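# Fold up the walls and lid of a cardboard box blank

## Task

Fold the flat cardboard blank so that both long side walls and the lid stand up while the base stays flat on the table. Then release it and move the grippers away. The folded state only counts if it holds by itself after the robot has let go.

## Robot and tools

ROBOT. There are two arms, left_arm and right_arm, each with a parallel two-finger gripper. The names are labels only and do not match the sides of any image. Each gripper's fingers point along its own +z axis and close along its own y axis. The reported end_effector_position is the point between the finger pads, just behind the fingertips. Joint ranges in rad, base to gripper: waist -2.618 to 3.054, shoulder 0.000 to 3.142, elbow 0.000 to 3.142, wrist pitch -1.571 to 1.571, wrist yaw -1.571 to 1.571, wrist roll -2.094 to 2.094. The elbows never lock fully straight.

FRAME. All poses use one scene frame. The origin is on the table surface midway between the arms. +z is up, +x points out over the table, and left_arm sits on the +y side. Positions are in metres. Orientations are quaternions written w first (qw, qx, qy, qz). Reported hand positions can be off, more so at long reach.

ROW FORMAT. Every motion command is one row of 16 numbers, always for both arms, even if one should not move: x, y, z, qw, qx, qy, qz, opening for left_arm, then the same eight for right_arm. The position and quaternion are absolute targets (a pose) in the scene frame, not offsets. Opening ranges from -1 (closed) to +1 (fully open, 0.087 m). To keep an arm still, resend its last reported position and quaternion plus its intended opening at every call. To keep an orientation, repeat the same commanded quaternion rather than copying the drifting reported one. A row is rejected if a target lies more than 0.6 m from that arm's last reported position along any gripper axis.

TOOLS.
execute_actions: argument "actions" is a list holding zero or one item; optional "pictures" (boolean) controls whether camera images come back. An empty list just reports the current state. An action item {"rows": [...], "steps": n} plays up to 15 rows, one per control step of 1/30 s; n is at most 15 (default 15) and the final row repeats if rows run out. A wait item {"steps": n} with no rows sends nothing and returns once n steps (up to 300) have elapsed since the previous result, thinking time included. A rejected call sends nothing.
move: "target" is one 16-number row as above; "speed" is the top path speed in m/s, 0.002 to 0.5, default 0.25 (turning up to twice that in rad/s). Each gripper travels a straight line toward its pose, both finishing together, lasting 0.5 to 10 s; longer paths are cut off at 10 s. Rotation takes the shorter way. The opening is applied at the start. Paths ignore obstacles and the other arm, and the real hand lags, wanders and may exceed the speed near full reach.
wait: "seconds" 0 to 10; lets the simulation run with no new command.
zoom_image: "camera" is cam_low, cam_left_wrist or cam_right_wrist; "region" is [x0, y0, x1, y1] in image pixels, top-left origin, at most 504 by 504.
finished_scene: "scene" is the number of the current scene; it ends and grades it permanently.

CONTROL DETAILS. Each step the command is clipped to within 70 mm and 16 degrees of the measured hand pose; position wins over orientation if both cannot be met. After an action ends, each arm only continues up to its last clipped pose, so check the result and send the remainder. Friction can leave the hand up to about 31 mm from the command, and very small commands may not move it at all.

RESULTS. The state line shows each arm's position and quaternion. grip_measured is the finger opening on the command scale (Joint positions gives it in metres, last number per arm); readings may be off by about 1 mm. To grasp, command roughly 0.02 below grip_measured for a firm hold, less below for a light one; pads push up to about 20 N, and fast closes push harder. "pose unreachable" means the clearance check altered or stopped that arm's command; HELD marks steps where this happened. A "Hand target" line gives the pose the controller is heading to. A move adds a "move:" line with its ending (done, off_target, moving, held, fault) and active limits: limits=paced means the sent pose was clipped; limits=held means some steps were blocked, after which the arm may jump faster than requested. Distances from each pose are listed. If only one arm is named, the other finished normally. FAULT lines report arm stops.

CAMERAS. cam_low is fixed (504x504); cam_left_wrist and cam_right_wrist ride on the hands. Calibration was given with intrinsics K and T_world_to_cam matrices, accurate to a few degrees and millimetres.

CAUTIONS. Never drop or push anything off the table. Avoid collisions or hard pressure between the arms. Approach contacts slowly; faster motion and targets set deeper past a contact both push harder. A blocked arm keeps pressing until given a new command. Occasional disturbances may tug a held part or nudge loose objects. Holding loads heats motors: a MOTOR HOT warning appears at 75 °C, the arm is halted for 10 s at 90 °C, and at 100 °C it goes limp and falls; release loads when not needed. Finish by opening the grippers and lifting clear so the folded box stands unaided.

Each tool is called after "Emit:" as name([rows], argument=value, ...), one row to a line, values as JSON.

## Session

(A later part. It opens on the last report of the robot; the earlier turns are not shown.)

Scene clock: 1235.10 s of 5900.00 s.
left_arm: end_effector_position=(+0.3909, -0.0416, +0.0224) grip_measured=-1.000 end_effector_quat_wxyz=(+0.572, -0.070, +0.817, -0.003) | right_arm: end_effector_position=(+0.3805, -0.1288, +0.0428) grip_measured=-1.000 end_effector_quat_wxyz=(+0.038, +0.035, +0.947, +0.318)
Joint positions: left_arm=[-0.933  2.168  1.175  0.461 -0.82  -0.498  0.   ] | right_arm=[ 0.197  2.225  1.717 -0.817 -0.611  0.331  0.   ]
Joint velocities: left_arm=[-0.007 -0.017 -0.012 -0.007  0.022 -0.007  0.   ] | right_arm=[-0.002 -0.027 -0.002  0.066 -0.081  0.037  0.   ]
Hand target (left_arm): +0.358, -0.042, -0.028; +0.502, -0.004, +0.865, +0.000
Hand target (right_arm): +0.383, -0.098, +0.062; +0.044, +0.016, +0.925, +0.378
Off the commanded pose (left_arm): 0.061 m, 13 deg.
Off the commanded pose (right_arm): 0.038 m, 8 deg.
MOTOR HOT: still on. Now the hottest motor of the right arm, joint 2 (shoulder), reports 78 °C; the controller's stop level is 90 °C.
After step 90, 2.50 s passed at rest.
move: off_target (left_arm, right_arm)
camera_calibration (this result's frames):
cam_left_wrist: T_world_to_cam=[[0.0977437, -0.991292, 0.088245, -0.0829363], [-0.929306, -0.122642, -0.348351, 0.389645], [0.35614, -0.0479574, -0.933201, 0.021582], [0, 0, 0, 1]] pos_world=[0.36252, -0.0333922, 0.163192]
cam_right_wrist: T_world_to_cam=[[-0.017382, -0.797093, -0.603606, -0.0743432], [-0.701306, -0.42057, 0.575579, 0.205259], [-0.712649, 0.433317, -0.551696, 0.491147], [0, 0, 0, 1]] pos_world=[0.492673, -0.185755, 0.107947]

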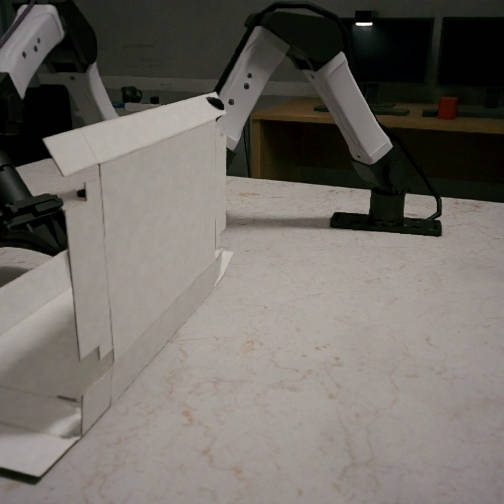

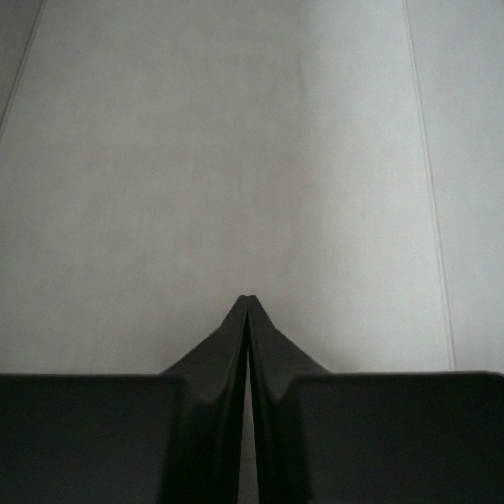

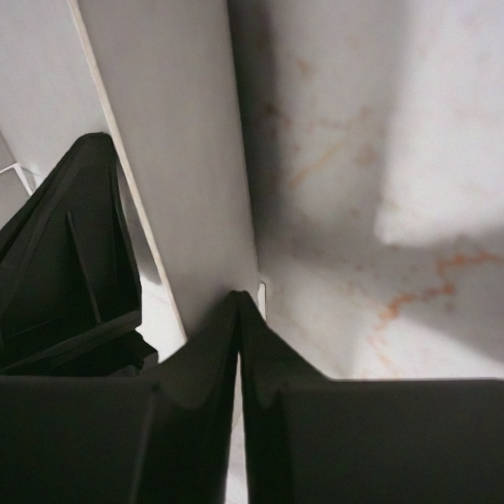

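Emit:
move(target=[0.22,-0.05,0.09,0.5,0,0.866,0,-1,0.40,-0.2,0.06,0.05,0.02,0.92,0.38,-1], speed=0.1)

Emit:
move(target=[0.17,0.12,0.12,0.5,0,0.866,0,-1,0.42,-0.21,0.06,0.05,0.02,0.92,0.38,-1])

Emit:
move(target=[0.42,0.17,0.06,0.05,-0.02,0.86,-0.51,-1,0.42,-0.21,0.06,0.05,0.02,0.92,0.38,-1])

Scene clock: 1249.13 s of 5900.00 s.
left_arm: end_effector_position=(+0.2194, -0.0442, +0.0770) grip_measured=-1.000 end_effector_quat_wxyz=(+0.492, +0.004, +0.871, +0.008) | right_arm: end_effector_position=(+0.3953, -0.1975, +0.0599) grip_measured=-1.000 end_effector_quat_wxyz=(+0.050, +0.021, +0.924, +0.378)
Joint positions: left_arm=[-1.264  1.725  1.036 -0.294 -0.901 -0.844  0.   ] | right_arm=[ 0.004  2.273  1.817 -0.977 -0.772  0.088  0.   ]
Joint velocities: left_arm=[-0.027  0.012  0.007 -0.066  0.007 -0.022  0.   ] | right_arm=[ 0.002 -0.007  0.002  0.081 -0.022 -0.066  0.   ]
Hand target (left_arm): +0.218, -0.047, +0.088; +0.497, -0.002, +0.868, -0.001
Hand target (right_arm): +0.399, -0.200, +0.060; +0.051, +0.020, +0.923, +0.381
Off the commanded pose (left_arm): 0.014 m, 2 deg.
Off the commanded pose (right_arm): 0.005 m, 0 deg.
MOTOR HOT: still on. Now the hottest motor of the right arm, joint 2 (shoulder), reports 77 °C; the controller's stop level is 90 °C.
After step 90, 8.57 s passed at rest.
move: off_target (left_arm)
camera_calibration (this result's frames):
cam_left_wrist: T_world_to_cam=[[-0.012271, -0.999827, -0.013965, -0.0420208], [-0.985915, 0.0144275, -0.166621, 0.253403], [0.166794, 0.0117237, -0.985922, 0.181834], [0, 0, 0, 1]] pos_world=[0.218989, -0.0478013, 0.22091]
cam_right_wrist: T_world_to_cam=[[0.0238932, -0.715999, -0.697693, -0.113206], [-0.711568, -0.502387, 0.4912, 0.169859], [-0.702211, 0.48472, -0.521485, 0.545091], [0, 0, 0, 1]] pos_world=[0.50634, -0.259936, 0.121839]

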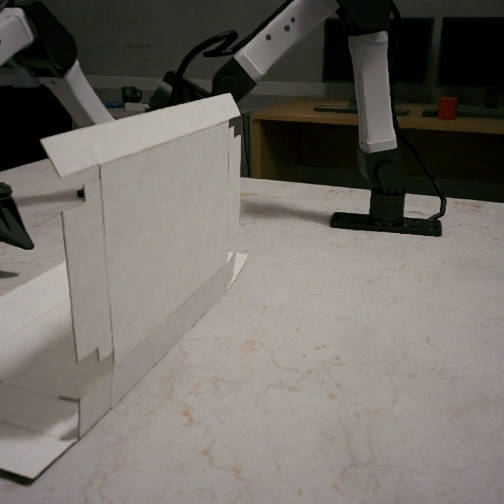

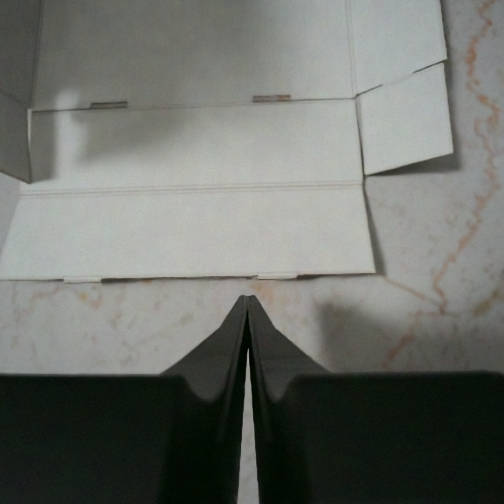

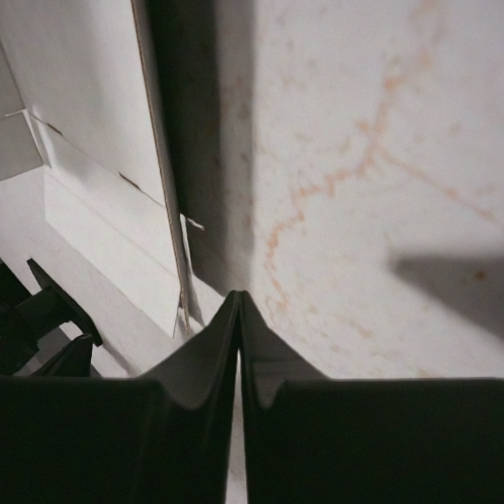

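Scene clock: 1250.53 s of 5900.00 s.
left_arm: end_effector_position=(+0.1744, +0.1149, +0.1217) grip_measured=-1.000 end_effector_quat_wxyz=(+0.506, -0.004, +0.863, -0.006) | right_arm: end_effector_position=(+0.4165, -0.2068, +0.0602) grip_measured=-1.000 end_effector_quat_wxyz=(+0.049, +0.020, +0.924, +0.378)
Joint positions: left_arm=[-1.122  0.915  0.572 -0.457 -0.822 -0.663  0.   ] | right_arm=[-0.015  2.378  2.    -1.077 -0.775  0.057  0.   ]
Joint velocities: left_arm=[ 0.012  0.012 -0.012 -0.007  0.037  0.007  0.   ] | right_arm=[-0.002 -0.007  0.007 -0.022  0.007  0.022  0.   ]
Hand target (left_arm): +0.171, +0.121, +0.117; +0.501, +0.001, +0.865, +0.000
Hand target (right_arm): +0.420, -0.210, +0.060; +0.051, +0.020, +0.923, +0.381
Off the commanded pose (left_arm): 0.007 m, 1 deg.
Off the commanded pose (right_arm): 0.005 m, 0 deg.
MOTOR HOT: still on. Now the hottest motor of the right arm, joint 2 (shoulder), reports 76 °C; the controller's stop level is 90 °C.
move: done
camera_calibration (this result's frames):
cam_left_wrist: T_world_to_cam=[[-0.0118012, -0.999746, 0.0192263, 0.113056], [-0.980043, 0.00774869, -0.198633, 0.2179], [0.198434, -0.0211867, -0.979885, 0.228977], [0, 0, 0, 1]] pos_world=[0.169449, 0.11619, 0.26548]
cam_right_wrist: T_world_to_cam=[[0.0248586, -0.715434, -0.698238, -0.120377], [-0.709476, -0.504692, 0.491863, 0.178823], [-0.704291, 0.483156, -0.520129, 0.565066], [0, 0, 0, 1]] pos_world=[0.527833, -0.268886, 0.121899]

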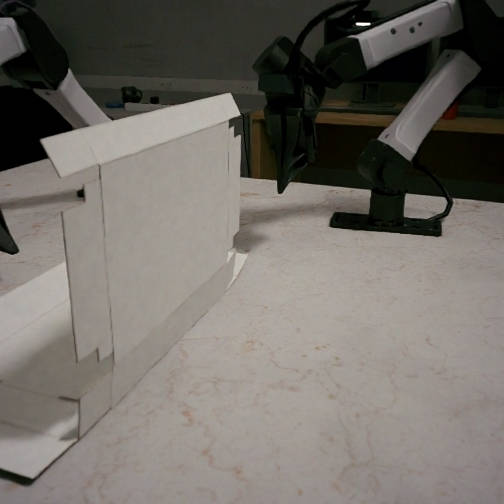

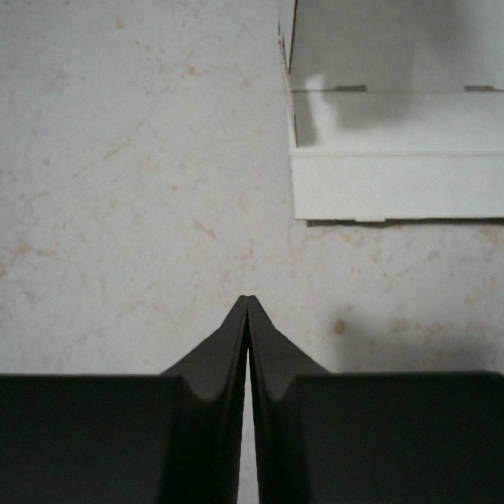

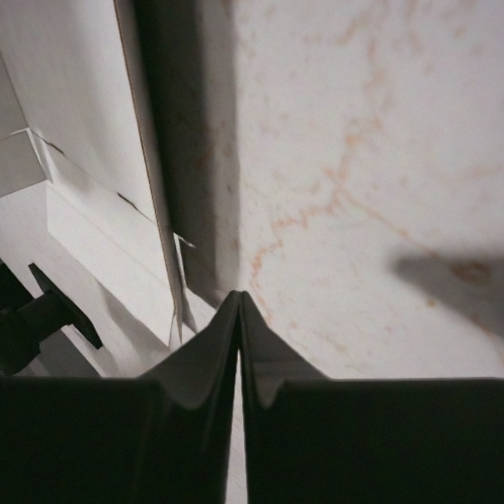

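Scene clock: 1254.30 s of 5900.00 s.
left_arm: end_effector_position=(+0.4213, +0.1662, +0.0662) grip_measured=-1.000 end_effector_quat_wxyz=(+0.060, -0.019, +0.862, -0.502) | right_arm: end_effector_position=(+0.4165, -0.2068, +0.0602) grip_measured=-1.000 end_effector_quat_wxyz=(+0.049, +0.020, +0.924, +0.378)
Joint positions: left_arm=[ 0.022  2.562  2.208 -1.218  1.061  0.099  0.   ] | right_arm=[-0.015  2.378  2.    -1.077 -0.775  0.057  0.   ]
Joint velocities: left_arm=[-0.012 -0.007 -0.012  0.037 -0.051  0.022  0.   ] | right_arm=[-0.017 -0.002 -0.002  0.007 -0.051 -0.051  0.   ]
Hand target (left_arm): +0.422, +0.168, +0.066; +0.058, -0.019, +0.861, -0.506
Hand target (right_arm): +0.420, -0.210, +0.060; +0.051, +0.020, +0.923, +0.381
Off the commanded pose (left_arm): 0.007 m, 1 deg.
Off the commanded pose (right_arm): 0.005 m, 0 deg.
MOTOR HOT: still on. Now the hottest motor of the right arm, joint 2 (shoulder), reports 76 °C; the controller's stop level is 90 °C.
move: done
camera_calibration (this result's frames):
cam_left_wrist: T_world_to_cam=[[-0.0321795, -0.482678, 0.875206, 0.0343111], [-0.739129, 0.600937, 0.304242, 0.215105], [-0.672795, -0.6371, -0.376099, 0.556175], [0, 0, 0, 1]] pos_world=[0.534286, 0.241636, 0.113704]
cam_right_wrist: T_world_to_cam=[[0.0248586, -0.715434, -0.698238, -0.120377], [-0.709476, -0.504692, 0.491863, 0.178823], [-0.704291, 0.483156, -0.520129, 0.565066], [0, 0, 0, 1]] pos_world=[0.527833, -0.268886, 0.121899]

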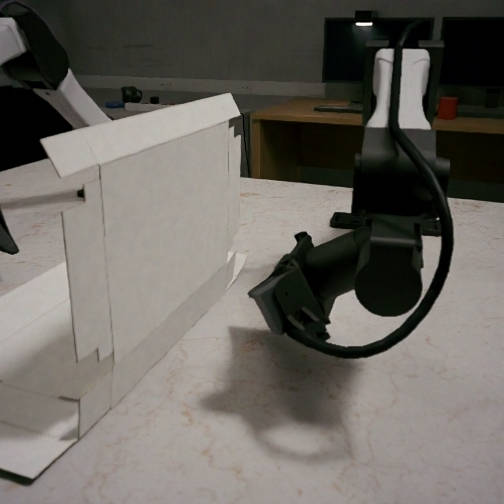

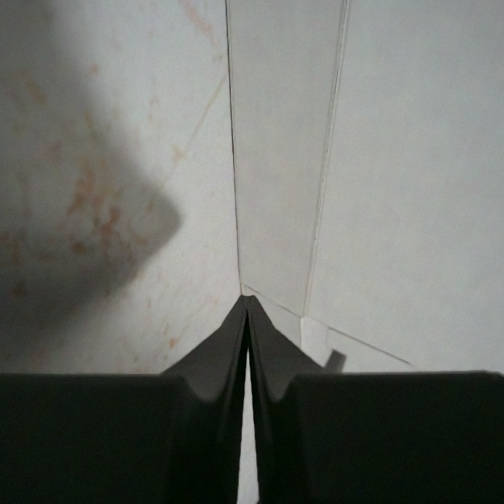

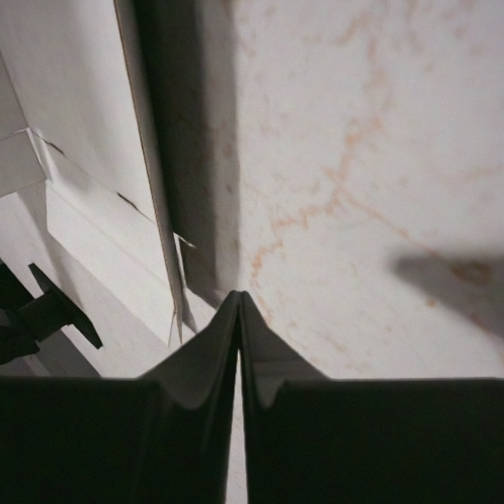

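Emit:
move(target=[0.42,0.085,0.04,0.05,-0.02,0.86,-0.51,-1,0.42,-0.14,0.058,0.05,0.02,0.92,0.38,-1], speed=0.04)

Scene clock: 1260.57 s of 5900.00 s.
left_arm: end_effector_position=(+0.4183, +0.0890, +0.0305) grip_measured=-1.000 end_effector_quat_wxyz=(+0.037, -0.026, +0.859, -0.510) | right_arm: end_effector_position=(+0.4230, -0.1437, +0.0585) grip_measured=-1.000 end_effector_quat_wxyz=(+0.049, +0.019, +0.922, +0.383)
Joint positions: left_arm=[-0.133  2.519  1.958 -0.8    1.061 -0.199  0.   ] | right_arm=[ 0.115  2.378  1.981 -0.932 -0.764  0.237  0.   ]
Joint velocities: left_arm=[-0.012 -0.002 -0.002 -0.022 -0.051 -0.037  0.   ] | right_arm=[-0.002 -0.002 -0.002 -0.007 -0.007  0.037  0.   ]
Hand target (left_arm): +0.419, +0.085, +0.040; +0.048, -0.019, +0.858, -0.510
Hand target (right_arm): +0.421, -0.140, +0.058; +0.049, +0.019, +0.923, +0.382
Off the commanded pose (left_arm): 0.010 m, 2 deg.
Off the commanded pose (right_arm): 0.005 m, 0 deg.
MOTOR HOT: still on. Now the hottest motor of the right arm, joint 2 (shoulder), reports 76 °C; the controller's stop level is 90 °C.
After step 90, 0.80 s passed at rest.
move: done
camera_calibration (this result's frames):
cam_left_wrist: T_world_to_cam=[[0.00432588, -0.466563, 0.884478, 0.01116], [-0.717722, 0.614439, 0.327627, 0.259203], [-0.696316, -0.636227, -0.332204, 0.499967], [0, 0, 0, 1]] pos_world=[0.534123, 0.164035, 0.0712985]
cam_right_wrist: T_world_to_cam=[[0.0262668, -0.70721, -0.706515, -0.0755159], [-0.709443, -0.511111, 0.485238, 0.215498], [-0.704274, 0.488486, -0.51515, 0.538775], [0, 0, 0, 1]] pos_world=[0.534312, -0.206446, 0.119629]

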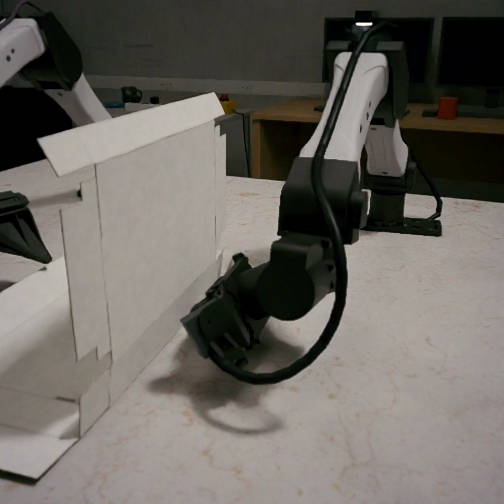

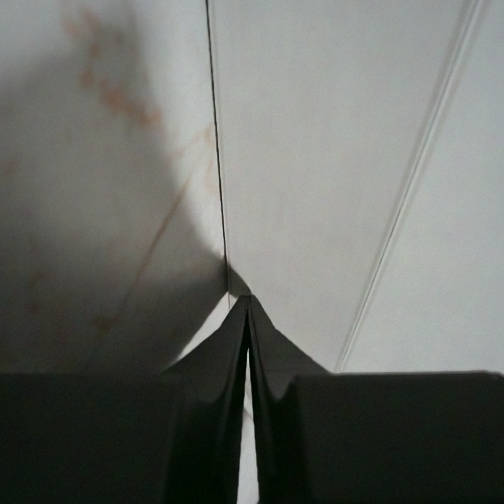

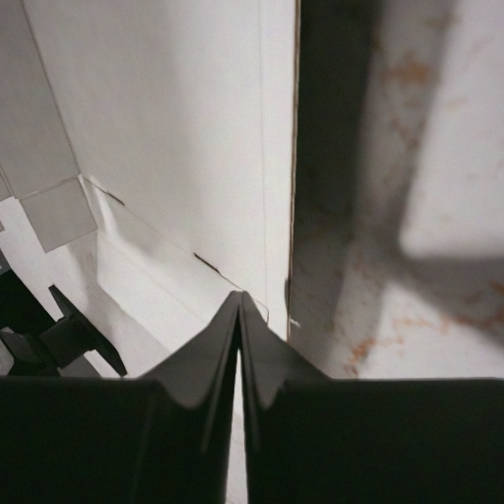

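Passed over. Back off, lower, retry.

Emit:
move(target=[0.42,0.085,0.05,0.05,-0.02,0.86,-0.51,-1,0.42,-0.2,0.065,0.05,0.02,0.92,0.38,-1], speed=0.08)

Emit:
move(target=[0.42,0.085,0.05,0.05,-0.02,0.86,-0.51,-1,0.42,-0.195,0.036,0.05,0.02,0.92,0.38,-1], speed=0.05)

Emit:
move(target=[0.42,0.085,0.05,0.05,-0.02,0.86,-0.51,-1,0.42,-0.11,0.062,0.05,0.02,0.92,0.38,-1], speed=0.03)

Scene clock: 1277.40 s of 5900.00 s.
left_arm: end_effector_position=(+0.4209, +0.0890, +0.0404) grip_measured=-1.000 end_effector_quat_wxyz=(+0.046, -0.023, +0.859, -0.510) | right_arm: end_effector_position=(+0.4140, -0.1978, +0.0559) grip_measured=-1.000 end_effector_quat_wxyz=(+0.039, +0.027, +0.925, +0.378)
Joint positions: left_arm=[-0.133  2.496  1.958 -0.795  1.058 -0.207  0.   ] | right_arm=[ 0.004  2.378  1.98  -1.056 -0.772  0.092  0.   ]
Joint velocities: left_arm=[ 0.002 -0.007  0.002 -0.007  0.081  0.007  0.   ] | right_arm=[ 0.007 -0.012  0.012 -0.007  0.051 -0.051  0.   ]
Hand target (left_arm): +0.419, +0.085, +0.050; +0.050, -0.020, +0.859, -0.509
Hand target (right_arm): +0.419, -0.200, +0.065; +0.051, +0.021, +0.923, +0.381
Off the commanded pose (left_arm): 0.010 m, 1 deg.
Off the commanded pose (right_arm): 0.011 m, 2 deg.
MOTOR HOT: still on. Now the hottest motor of the right arm, joint 2 (shoulder), reports 78 °C; the controller's stop level is 90 °C.
After step 90, 12.63 s passed at rest.
move: off_target (right_arm)
camera_calibration (this result's frames):
cam_left_wrist: T_world_to_cam=[[-0.0114002, -0.467864, 0.883727, 0.0091478], [-0.726881, 0.610784, 0.313985, 0.262524], [-0.686669, -0.638785, -0.347044, 0.501831], [0, 0, 0, 1]] pos_world=[0.53552, 0.164496, 0.0836448]
cam_right_wrist: T_world_to_cam=[[0.00479892, -0.715552, -0.698543, -0.108643], [-0.701318, -0.500364, 0.507729, 0.180256], [-0.712833, 0.487464, -0.50423, 0.560257], [0, 0, 0, 1]] pos_world=[0.526307, -0.260651, 0.115085]

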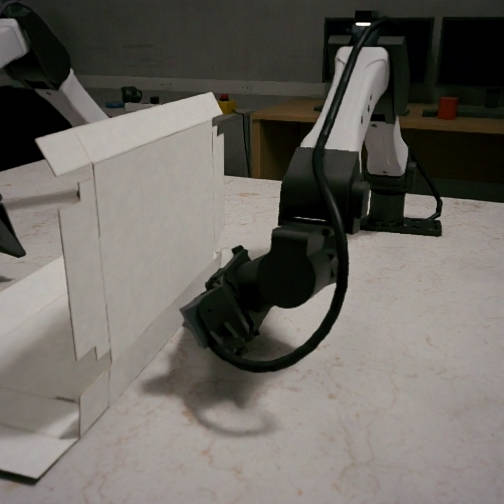

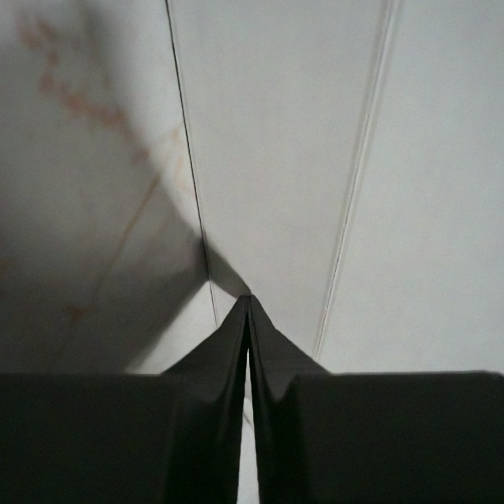

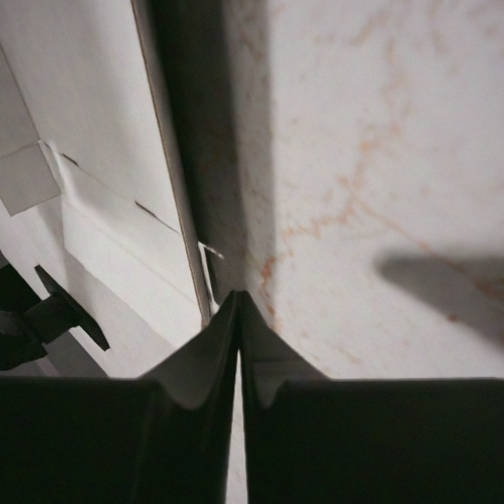

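Scene clock: 1278.27 s of 5900.00 s.
left_arm: end_effector_position=(+0.4209, +0.0890, +0.0405) grip_measured=-1.000 end_effector_quat_wxyz=(+0.046, -0.023, +0.859, -0.510) | right_arm: end_effector_position=(+0.4226, -0.1979, +0.0444) grip_measured=-1.000 end_effector_quat_wxyz=(+0.057, +0.020, +0.924, +0.378)
Joint positions: left_arm=[-0.133  2.496  1.958 -0.795  1.058 -0.208  0.   ] | right_arm=[ 0.004  2.392  1.961 -0.986 -0.772  0.091  0.   ]
Joint velocities: left_arm=[ 0.002 -0.002 -0.007  0.007 -0.037  0.037  0.   ] | right_arm=[-0.012 -0.012 -0.002 -0.022  0.007 -0.066  0.   ]
Hand target (left_arm): +0.420, +0.085, +0.050; +0.050, -0.020, +0.859, -0.509
Hand target (right_arm): +0.420, -0.195, +0.036; +0.050, +0.020, +0.923, +0.381
Off the commanded pose (left_arm): 0.010 m, 1 deg.
Off the commanded pose (right_arm): 0.009 m, 1 deg.
MOTOR HOT: still on. Now the hottest motor of the right arm, joint 2 (shoulder), reports 78 °C; the controller's stop level is 90 °C.
move: done
camera_calibration (this result's frames):
cam_left_wrist: T_world_to_cam=[[-0.0106414, -0.467798, 0.883771, 0.00878906], [-0.726894, 0.610545, 0.314421, 0.262534], [-0.686667, -0.639062, -0.346537, 0.501834], [0, 0, 0, 1]] pos_world=[0.535521, 0.164526, 0.0835903]
cam_right_wrist: T_world_to_cam=[[0.0310528, -0.715669, -0.697749, -0.127897], [-0.71959, -0.500507, 0.481336, 0.20088], [-0.693705, 0.487146, -0.53053, 0.553627], [0, 0, 0, 1]] pos_world=[0.532577, -0.260687, 0.107785]

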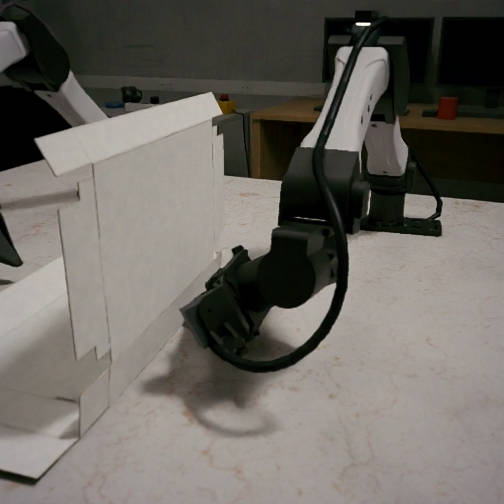

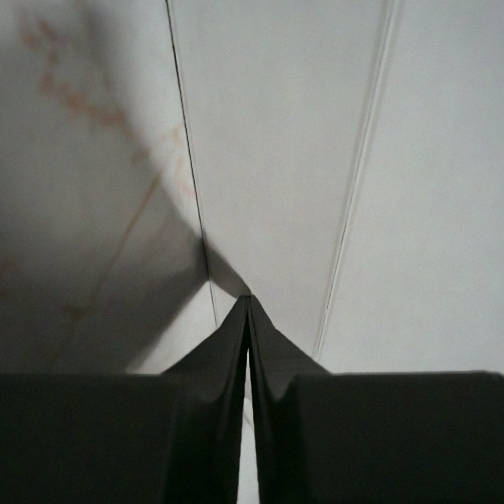

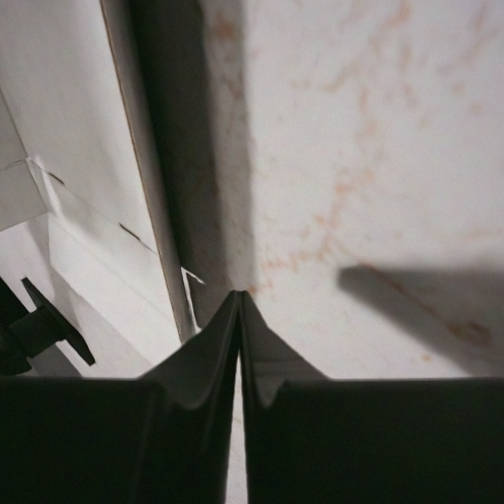

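Scene clock: 1281.57 s of 5900.00 s.
left_arm: end_effector_position=(+0.4209, +0.0891, +0.0402) grip_measured=-1.000 end_effector_quat_wxyz=(+0.046, -0.024, +0.859, -0.509) | right_arm: end_effector_position=(+0.4193, -0.1262, +0.0620) grip_measured=-1.000 end_effector_quat_wxyz=(+0.041, +0.036, +0.923, +0.381)
Joint positions: left_arm=[-0.133  2.496  1.958 -0.795  1.057 -0.208  0.   ] | right_arm=[ 0.152  2.36   1.961 -0.902 -0.748  0.318  0.   ]
Joint velocities: left_arm=[-0.002 -0.022  0.007  0.022  0.081 -0.051  0.   ] | right_arm=[ 0.007 -0.002 -0.007  0.007 -0.037  0.022  0.   ]
Hand target (left_arm): +0.420, +0.085, +0.050; +0.050, -0.020, +0.859, -0.509
Hand target (right_arm): +0.420, -0.111, +0.062; +0.049, +0.020, +0.923, +0.382
Off the commanded pose (left_arm): 0.011 m, 1 deg.
Off the commanded pose (right_arm): 0.016 m, 2 deg.
MOTOR HOT: still on. Now the hottest motor of the right arm, joint 2 (shoulder), reports 78 °C; the controller's stop level is 90 °C.
move: off_target (left_arm, right_arm)
camera_calibration (this result's frames):
cam_left_wrist: T_world_to_cam=[[-0.0104913, -0.469112, 0.883076, 0.00913324], [-0.727119, 0.609817, 0.315311, 0.262701], [-0.686431, -0.638794, -0.347498, 0.501785], [0, 0, 0, 1]] pos_world=[0.535551, 0.164623, 0.0834717]
cam_right_wrist: T_world_to_cam=[[-0.0104168, -0.710048, -0.704077, -0.0457019], [-0.707907, -0.492057, 0.506703, 0.220482], [-0.706229, 0.503699, -0.497522, 0.531067], [0, 0, 0, 1]] pos_world=[0.530659, -0.191459, 0.120321]

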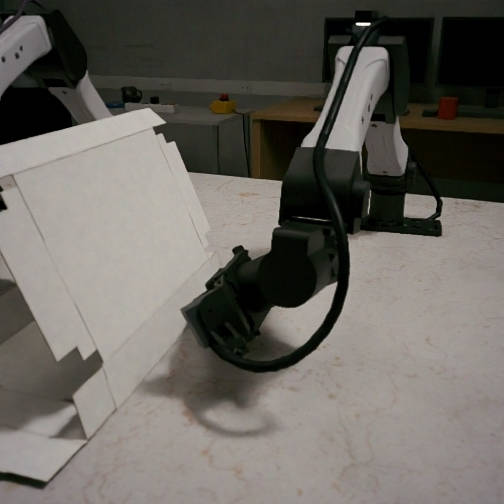

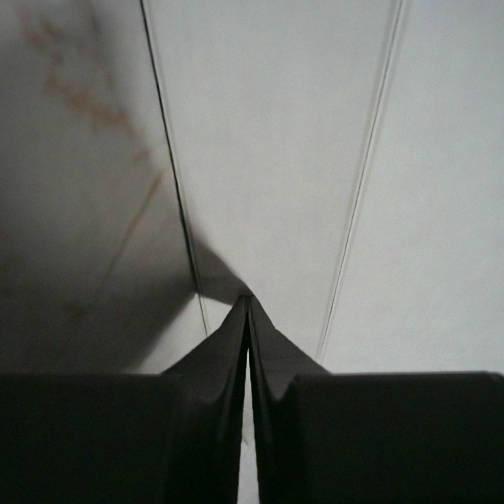

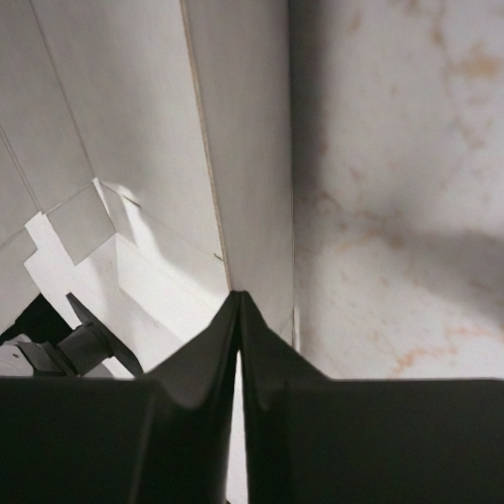

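Emit:
move(target=[0.42,0.085,0.02,0.05,-0.02,0.86,-0.51,-1,0.42,-0.085,0.045,0.05,0.02,0.92,0.38,-1], speed=0.02)

Scene clock: 1287.07 s of 5900.00 s.
left_arm: end_effector_position=(+0.4263, +0.0911, +0.0389) grip_measured=-1.000 end_effector_quat_wxyz=(+0.063, -0.017, +0.853, -0.517) | right_arm: end_effector_position=(+0.4238, -0.0988, +0.0648) grip_measured=-1.000 end_effector_quat_wxyz=(+0.054, +0.027, +0.920, +0.388)
Joint positions: left_arm=[-0.125  2.496  1.94  -0.737  1.076 -0.212  0.   ] | right_arm=[ 0.205  2.36   1.961 -0.825 -0.742  0.381  0.   ]
Joint velocities: left_arm=[ 0.027 -0.002 -0.002  0.007 -0.022  0.022  0.   ] | right_arm=[ 0.002  0.017 -0.002  0.007 -0.022 -0.007  0.   ]
Hand target (left_arm): +0.420, +0.085, +0.020; +0.050, -0.019, +0.859, -0.509
Hand target (right_arm): +0.420, -0.086, +0.046; +0.049, +0.019, +0.923, +0.381
Off the commanded pose (left_arm): 0.021 m, 2 deg.
Off the commanded pose (right_arm): 0.024 m, 1 deg.
MOTOR HOT: still on. Now the hottest motor of the right arm, joint 2 (shoulder), reports 78 °C; the controller's stop level is 90 °C.
move: off_target (left_arm, right_arm)
camera_calibration (this result's frames):
cam_left_wrist: T_world_to_cam=[[-0.0407511, -0.452452, 0.890857, 0.0224099], [-0.740778, 0.612006, 0.276942, 0.272923], [-0.670513, -0.648641, -0.360107, 0.500896], [0, 0, 0, 1]] pos_world=[0.538946, 0.168011, 0.0848279]
cam_right_wrist: T_world_to_cam=[[0.0176951, -0.700369, -0.713561, -0.0345373], [-0.720433, -0.503797, 0.476618, 0.241891], [-0.693299, 0.50564, -0.513484, 0.517511], [0, 0, 0, 1]] pos_world=[0.533667, -0.163999, 0.1258]

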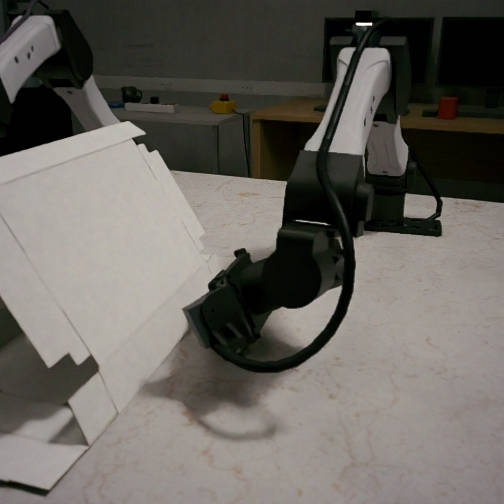

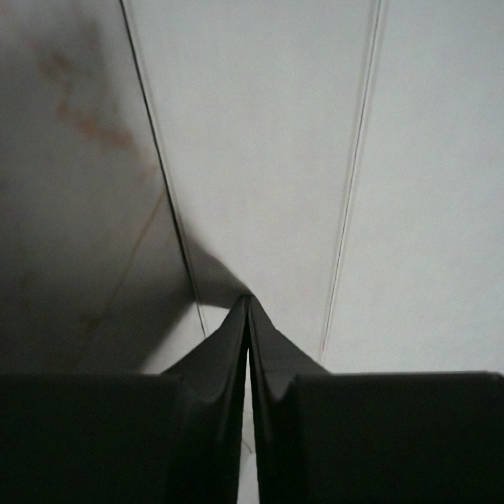

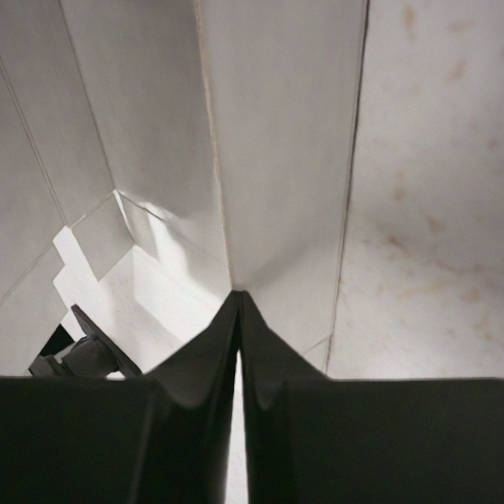

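Well past 90°. Press down.

Emit:
move(target=[0.42,0.085,0.02,0.05,-0.02,0.86,-0.51,-1,0.42,-0.09,0.0,0.05,0.02,0.92,0.38,-1], speed=0.03)

Scene clock: 1292.43 s of 5900.00 s.
left_arm: end_effector_position=(+0.4280, +0.0958, +0.0397) grip_measured=-1.000 end_effector_quat_wxyz=(+0.066, -0.021, +0.852, -0.519) | right_arm: end_effector_position=(+0.4254, -0.0891, +0.0599) grip_measured=-1.000 end_effector_quat_wxyz=(+0.067, +0.007, +0.897, +0.438)
Joint positions: left_arm=[-0.115  2.496  1.94  -0.736  1.081 -0.212  0.   ] | right_arm=[ 0.2    2.36   1.879 -0.678 -0.846  0.384  0.   ]
Joint velocities: left_arm=[-0.022 -0.002 -0.012 -0.037  0.037 -0.022  0.   ] | right_arm=[-0.002 -0.007  0.002  0.095  0.051 -0.066  0.   ]
Hand target (left_arm): +0.420, +0.085, +0.020; +0.049, -0.020, +0.859, -0.509
Hand target (right_arm): +0.416, -0.093, +0.004; +0.047, +0.016, +0.923, +0.382
Off the commanded pose (left_arm): 0.024 m, 2 deg.
Off the commanded pose (right_arm): 0.060 m, 8 deg.
MOTOR HOT: still on. Now the hottest motor of the right arm, joint 2 (shoulder), reports 77 °C; the controller's stop level is 90 °C.
move: off_target (left_arm, right_arm)
camera_calibration (this result's frames):
cam_left_wrist: T_world_to_cam=[[-0.0375325, -0.448526, 0.892981, 0.0220631], [-0.746886, 0.606271, 0.273125, 0.274443], [-0.663892, -0.656704, -0.357752, 0.503199], [0, 0, 0, 1]] pos_world=[0.539875, 0.173962, 0.0853614]
cam_right_wrist: T_world_to_cam=[[0.0707551, -0.61833, -0.782727, -0.0423928], [-0.722228, -0.573004, 0.387368, 0.250225], [-0.688027, 0.537899, -0.487118, 0.510352], [0, 0, 0, 1]] pos_world=[0.534855, -0.15735, 0.11849]

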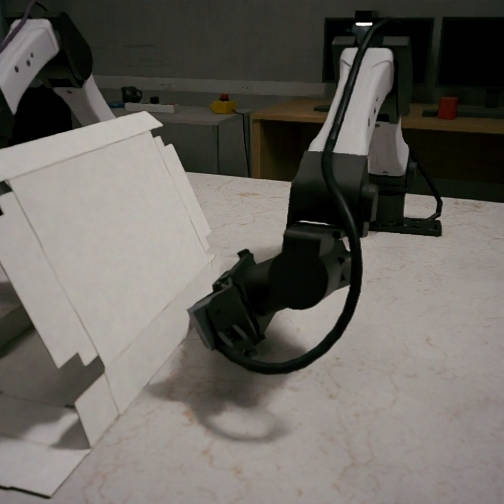

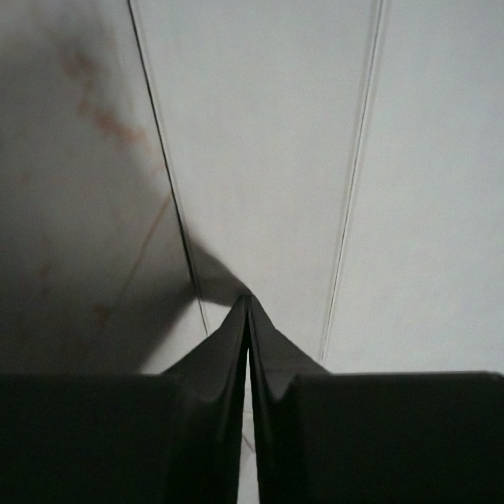

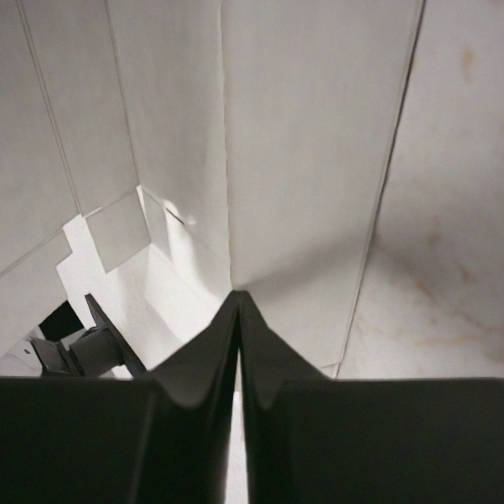

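Emit:
move(target=[0.42,0.085,0.02,0.05,-0.02,0.86,-0.51,-1,0.42,-0.085,0.0,0.08,0.01,0.975,0.2,-1], speed=0.04)

Scene clock: 1302.33 s of 5900.00 s.
left_arm: end_effector_position=(+0.4296, +0.0989, +0.0396) grip_measured=-1.000 end_effector_quat_wxyz=(+0.069, -0.023, +0.852, -0.519) | right_arm: end_effector_position=(+0.4242, -0.0684, +0.0521) grip_measured=-1.000 end_effector_quat_wxyz=(+0.106, -0.002, +0.956, +0.274)
Joint positions: left_arm=[-0.108  2.496  1.94  -0.732  1.08  -0.212  0.   ] | right_arm=[ 0.342  2.343  1.988 -0.808 -0.447  0.414  0.   ]
Joint velocities: left_arm=[-0.007 -0.002 -0.002 -0.125 -0.051 -0.051  0.   ] | right_arm=[-0.007  0.022 -0.002  0.022  0.051  0.022  0.   ]
Hand target (left_arm): +0.420, +0.086, +0.020; +0.050, -0.020, +0.859, -0.509
Hand target (right_arm): +0.417, -0.086, +0.003; +0.080, +0.008, +0.976, +0.203
Off the commanded pose (left_arm): 0.026 m, 3 deg.
Off the commanded pose (right_arm): 0.055 m, 9 deg.
MOTOR HOT: still on. Now the hottest motor of the right arm, joint 2 (shoulder), reports 74 °C; the controller's stop level is 90 °C.
After step 90, 0.33 s passed at rest.
move: off_target (left_arm, right_arm)
camera_calibration (this result's frames):
cam_left_wrist: T_world_to_cam=[[-0.0376371, -0.449124, 0.892676, 0.0236765], [-0.751798, 0.601225, 0.270792, 0.276435], [-0.658319, -0.66092, -0.360279, 0.504375], [0, 0, 0, 1]] pos_world=[0.540754, 0.177785, 0.0857239]
cam_right_wrist: T_world_to_cam=[[0.085875, -0.851248, -0.51769, -0.0718072], [-0.772524, -0.385017, 0.504944, 0.29233], [-0.629152, 0.356566, -0.690673, 0.467805], [0, 0, 0, 1]] pos_world=[0.526319, -0.115377, 0.138316]

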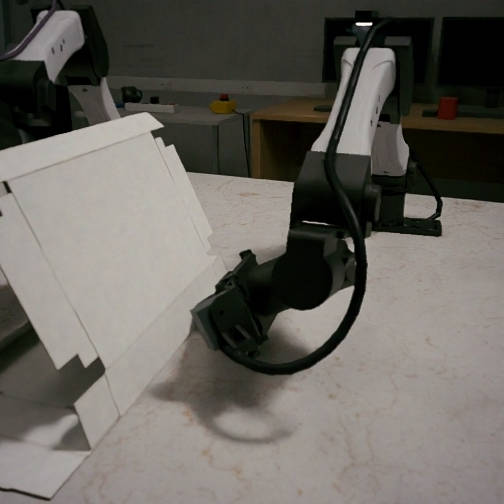

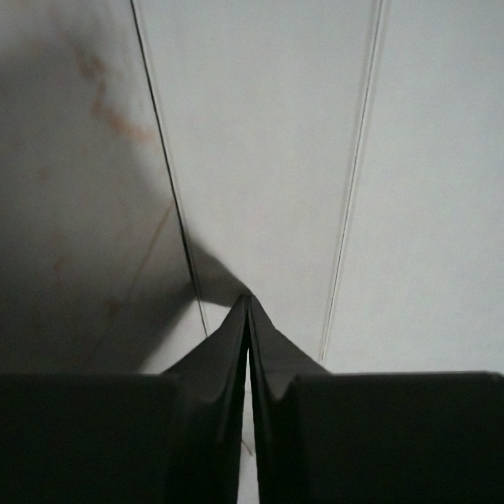

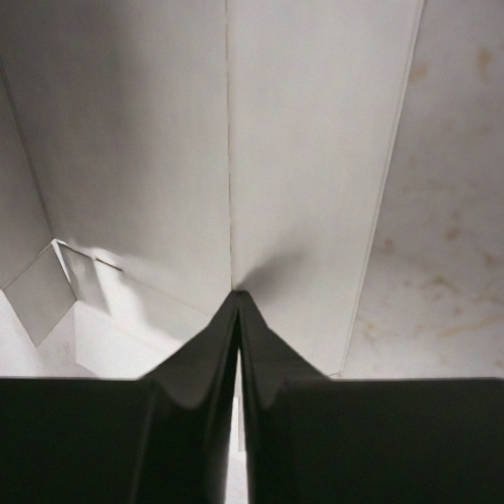

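Emit:
move(target=[0.42,0.13,0.05,0.05,-0.02,0.86,-0.51,-1,0.42,-0.085,-0.03,0.08,0.01,0.975,0.2,-1], speed=0.04)

Scene clock: 1307.77 s of 5900.00 s.
left_arm: end_effector_position=(+0.4176, +0.1257, +0.0494) grip_measured=-1.000 end_effector_quat_wxyz=(+0.050, -0.019, +0.860, -0.508) | right_arm: end_effector_position=(+0.4294, -0.0652, +0.0563) grip_measured=-1.000 end_effector_quat_wxyz=(+0.122, -0.007, +0.952, +0.281)
Joint positions: left_arm=[-0.059  2.513  2.037 -0.987  1.068 -0.047  0.   ] | right_arm=[ 0.344  2.331  1.973 -0.766 -0.451  0.416  0.   ]
Joint velocities: left_arm=[ 0.007 -0.002 -0.007 -0.022 -0.081  0.051  0.   ] | right_arm=[-0.027 -0.002 -0.007 -0.11   0.051  0.037  0.   ]
Hand target (left_arm): +0.420, +0.130, +0.050; +0.051, -0.021, +0.859, -0.509
Hand target (right_arm): +0.415, -0.086, -0.013; +0.079, +0.006, +0.976, +0.202
Off the commanded pose (left_arm): 0.005 m, 0 deg.
Off the commanded pose (right_arm): 0.089 m, 11 deg; position clipped at the last step of the last action.
MOTOR HOT: cleared. Now the hottest motor of the right arm, joint 2 (shoulder), reports 72 °C.
move: off_target (right_arm); limits=paced
camera_calibration (this result's frames):
cam_left_wrist: T_world_to_cam=[[-0.0219373, -0.471864, 0.881398, 0.0233833], [-0.727595, 0.612163, 0.309617, 0.235225], [-0.685657, -0.634509, -0.356755, 0.525645], [0, 0, 0, 1]] pos_world=[0.532073, 0.200564, 0.0940865]
cam_right_wrist: T_world_to_cam=[[0.105645, -0.842873, -0.52764, -0.0747828], [-0.788984, -0.394014, 0.471442, 0.303814], [-0.605263, 0.366494, -0.706639, 0.464093], [0, 0, 0, 1]] pos_world=[0.528503, -0.113413, 0.145257]

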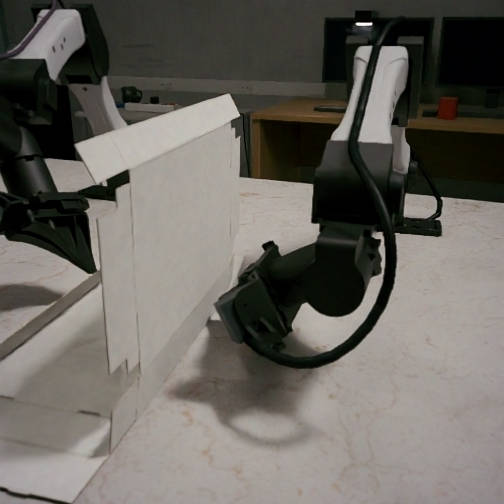

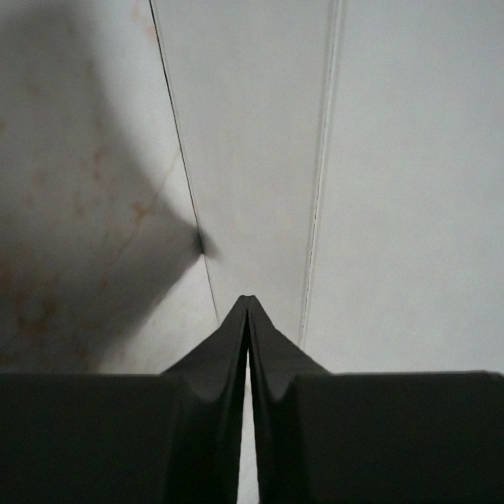

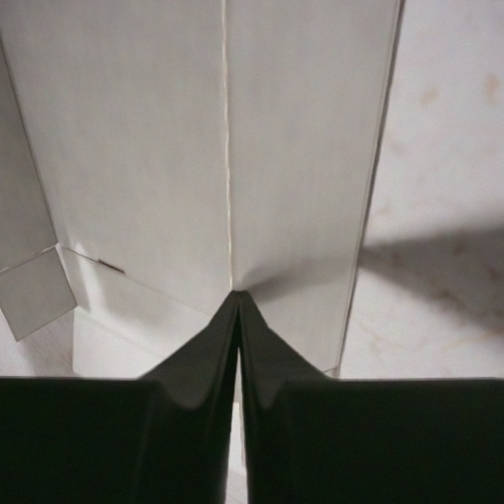

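Emit:
move(target=[0.42,0.09,0.035,0.05,-0.02,0.86,-0.51,-1,0.42,-0.06,0.03,0.08,0.01,0.975,0.2,-1], speed=0.03)

Emit:
move(target=[0.42,0.085,0.03,0.05,-0.02,0.86,-0.51,-1,0.42,-0.035,0.01,0.08,0.01,0.975,0.2,-1], speed=0.02)

Scene clock: 1316.30 s of 5900.00 s.
left_arm: end_effector_position=(+0.4235, +0.1171, +0.0407) grip_measured=-1.000 end_effector_quat_wxyz=(+0.050, -0.047, +0.856, -0.512) | right_arm: end_effector_position=(+0.4359, -0.0956, +0.0526) grip_measured=-1.000 end_effector_quat_wxyz=(+0.121, +0.025, +0.978, +0.170)
Joint positions: left_arm=[-0.072  2.501  1.965 -0.841  1.07  -0.177  0.   ] | right_arm=[ 0.351  2.383  2.13  -0.963 -0.23   0.427  0.   ]
Joint velocities: left_arm=[-0.012 -0.002  0.002 -0.007  0.022  0.037  0.   ] | right_arm=[-0.012  0.002  0.002 -0.007 -0.037 -0.066  0.   ]
Hand target (left_arm): +0.419, +0.091, +0.036; +0.048, -0.019, +0.859, -0.510
Hand target (right_arm): +0.418, -0.062, +0.031; +0.080, +0.012, +0.977, +0.199
Off the commanded pose (left_arm): 0.028 m, 3 deg.
Off the commanded pose (right_arm): 0.045 m, 6 deg.
After step 90, 1.77 s passed at rest.
move: off_target (left_arm, right_arm)
camera_calibration (this result's frames):
cam_left_wrist: T_world_to_cam=[[0.0248557, -0.460203, 0.887466, 0.00575203], [-0.747509, 0.580896, 0.322165, 0.259122], [-0.663786, -0.671396, -0.329567, 0.515138], [0, 0, 0, 1]] pos_world=[0.535495, 0.197986, 0.0811879]
cam_right_wrist: T_world_to_cam=[[0.0152144, -0.943008, -0.332422, -0.0834261], [-0.802002, -0.210053, 0.55917, 0.317272], [-0.597128, 0.258095, -0.75949, 0.465436], [0, 0, 0, 1]] pos_world=[0.533647, -0.132154, 0.148353]

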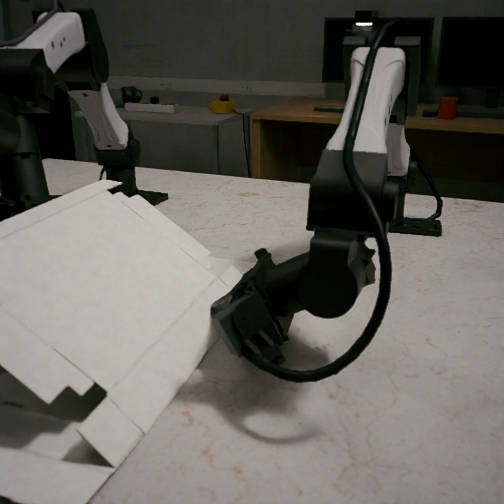

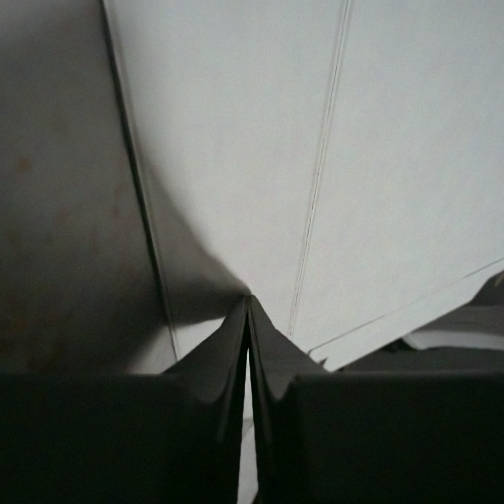

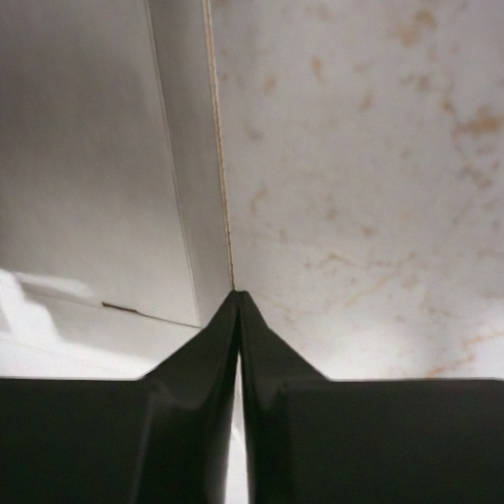

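Scene clock: 1320.73 s of 5900.00 s.
left_arm: end_effector_position=(+0.4238, +0.0935, +0.0435) grip_measured=-1.000 end_effector_quat_wxyz=(+0.051, -0.026, +0.848, -0.527) | right_arm: end_effector_position=(+0.4300, -0.0428, +0.0276) grip_measured=-1.000 end_effector_quat_wxyz=(+0.103, +0.012, +0.974, +0.203)
Joint positions: left_arm=[-0.117  2.501  1.954 -0.774  1.099 -0.213  0.   ] | right_arm=[ 0.429  2.478  2.181 -0.907 -0.283  0.488  0.   ]
Joint velocities: left_arm=[ 0.002  0.002 -0.012  0.007 -0.066  0.066  0.   ] | right_arm=[-0.002  0.007 -0.007  0.095 -0.051  0.022  0.   ]
Hand target (left_arm): +0.420, +0.085, +0.030; +0.048, -0.019, +0.859, -0.510
Hand target (right_arm): +0.421, -0.035, +0.011; +0.080, +0.011, +0.976, +0.200
Off the commanded pose (left_arm): 0.016 m, 2 deg.
Off the commanded pose (right_arm): 0.022 m, 3 deg.
move: off_target (left_arm, right_arm)
camera_calibration (this result's frames):
cam_left_wrist: T_world_to_cam=[[-0.0131535, -0.432027, 0.901765, 0.00522225], [-0.73436, 0.616247, 0.284526, 0.264926], [-0.678632, -0.658478, -0.325369, 0.505279], [0, 0, 0, 1]] pos_world=[0.537519, 0.171712, 0.0843146]
cam_right_wrist: T_world_to_cam=[[0.0433324, -0.918573, -0.392868, -0.0512023], [-0.776399, -0.278443, 0.565398, 0.323593], [-0.628751, 0.280522, -0.725245, 0.442857], [0, 0, 0, 1]] pos_world=[0.531903, -0.0811622, 0.118105]

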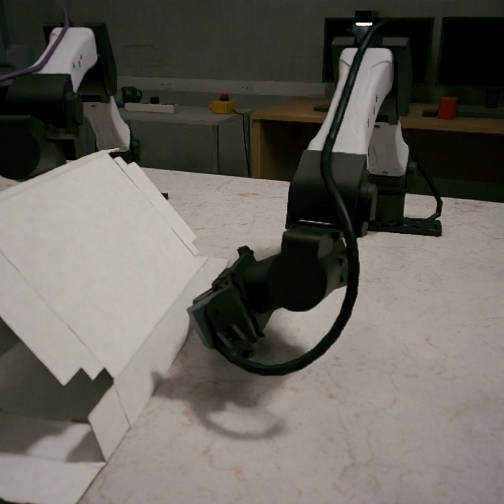

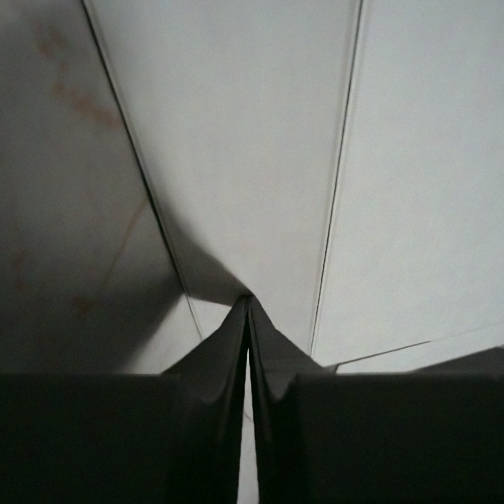

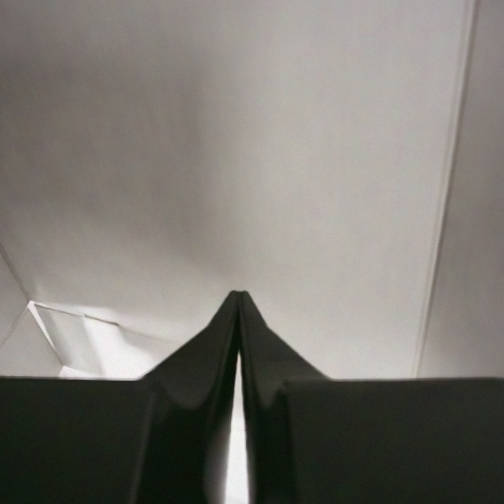

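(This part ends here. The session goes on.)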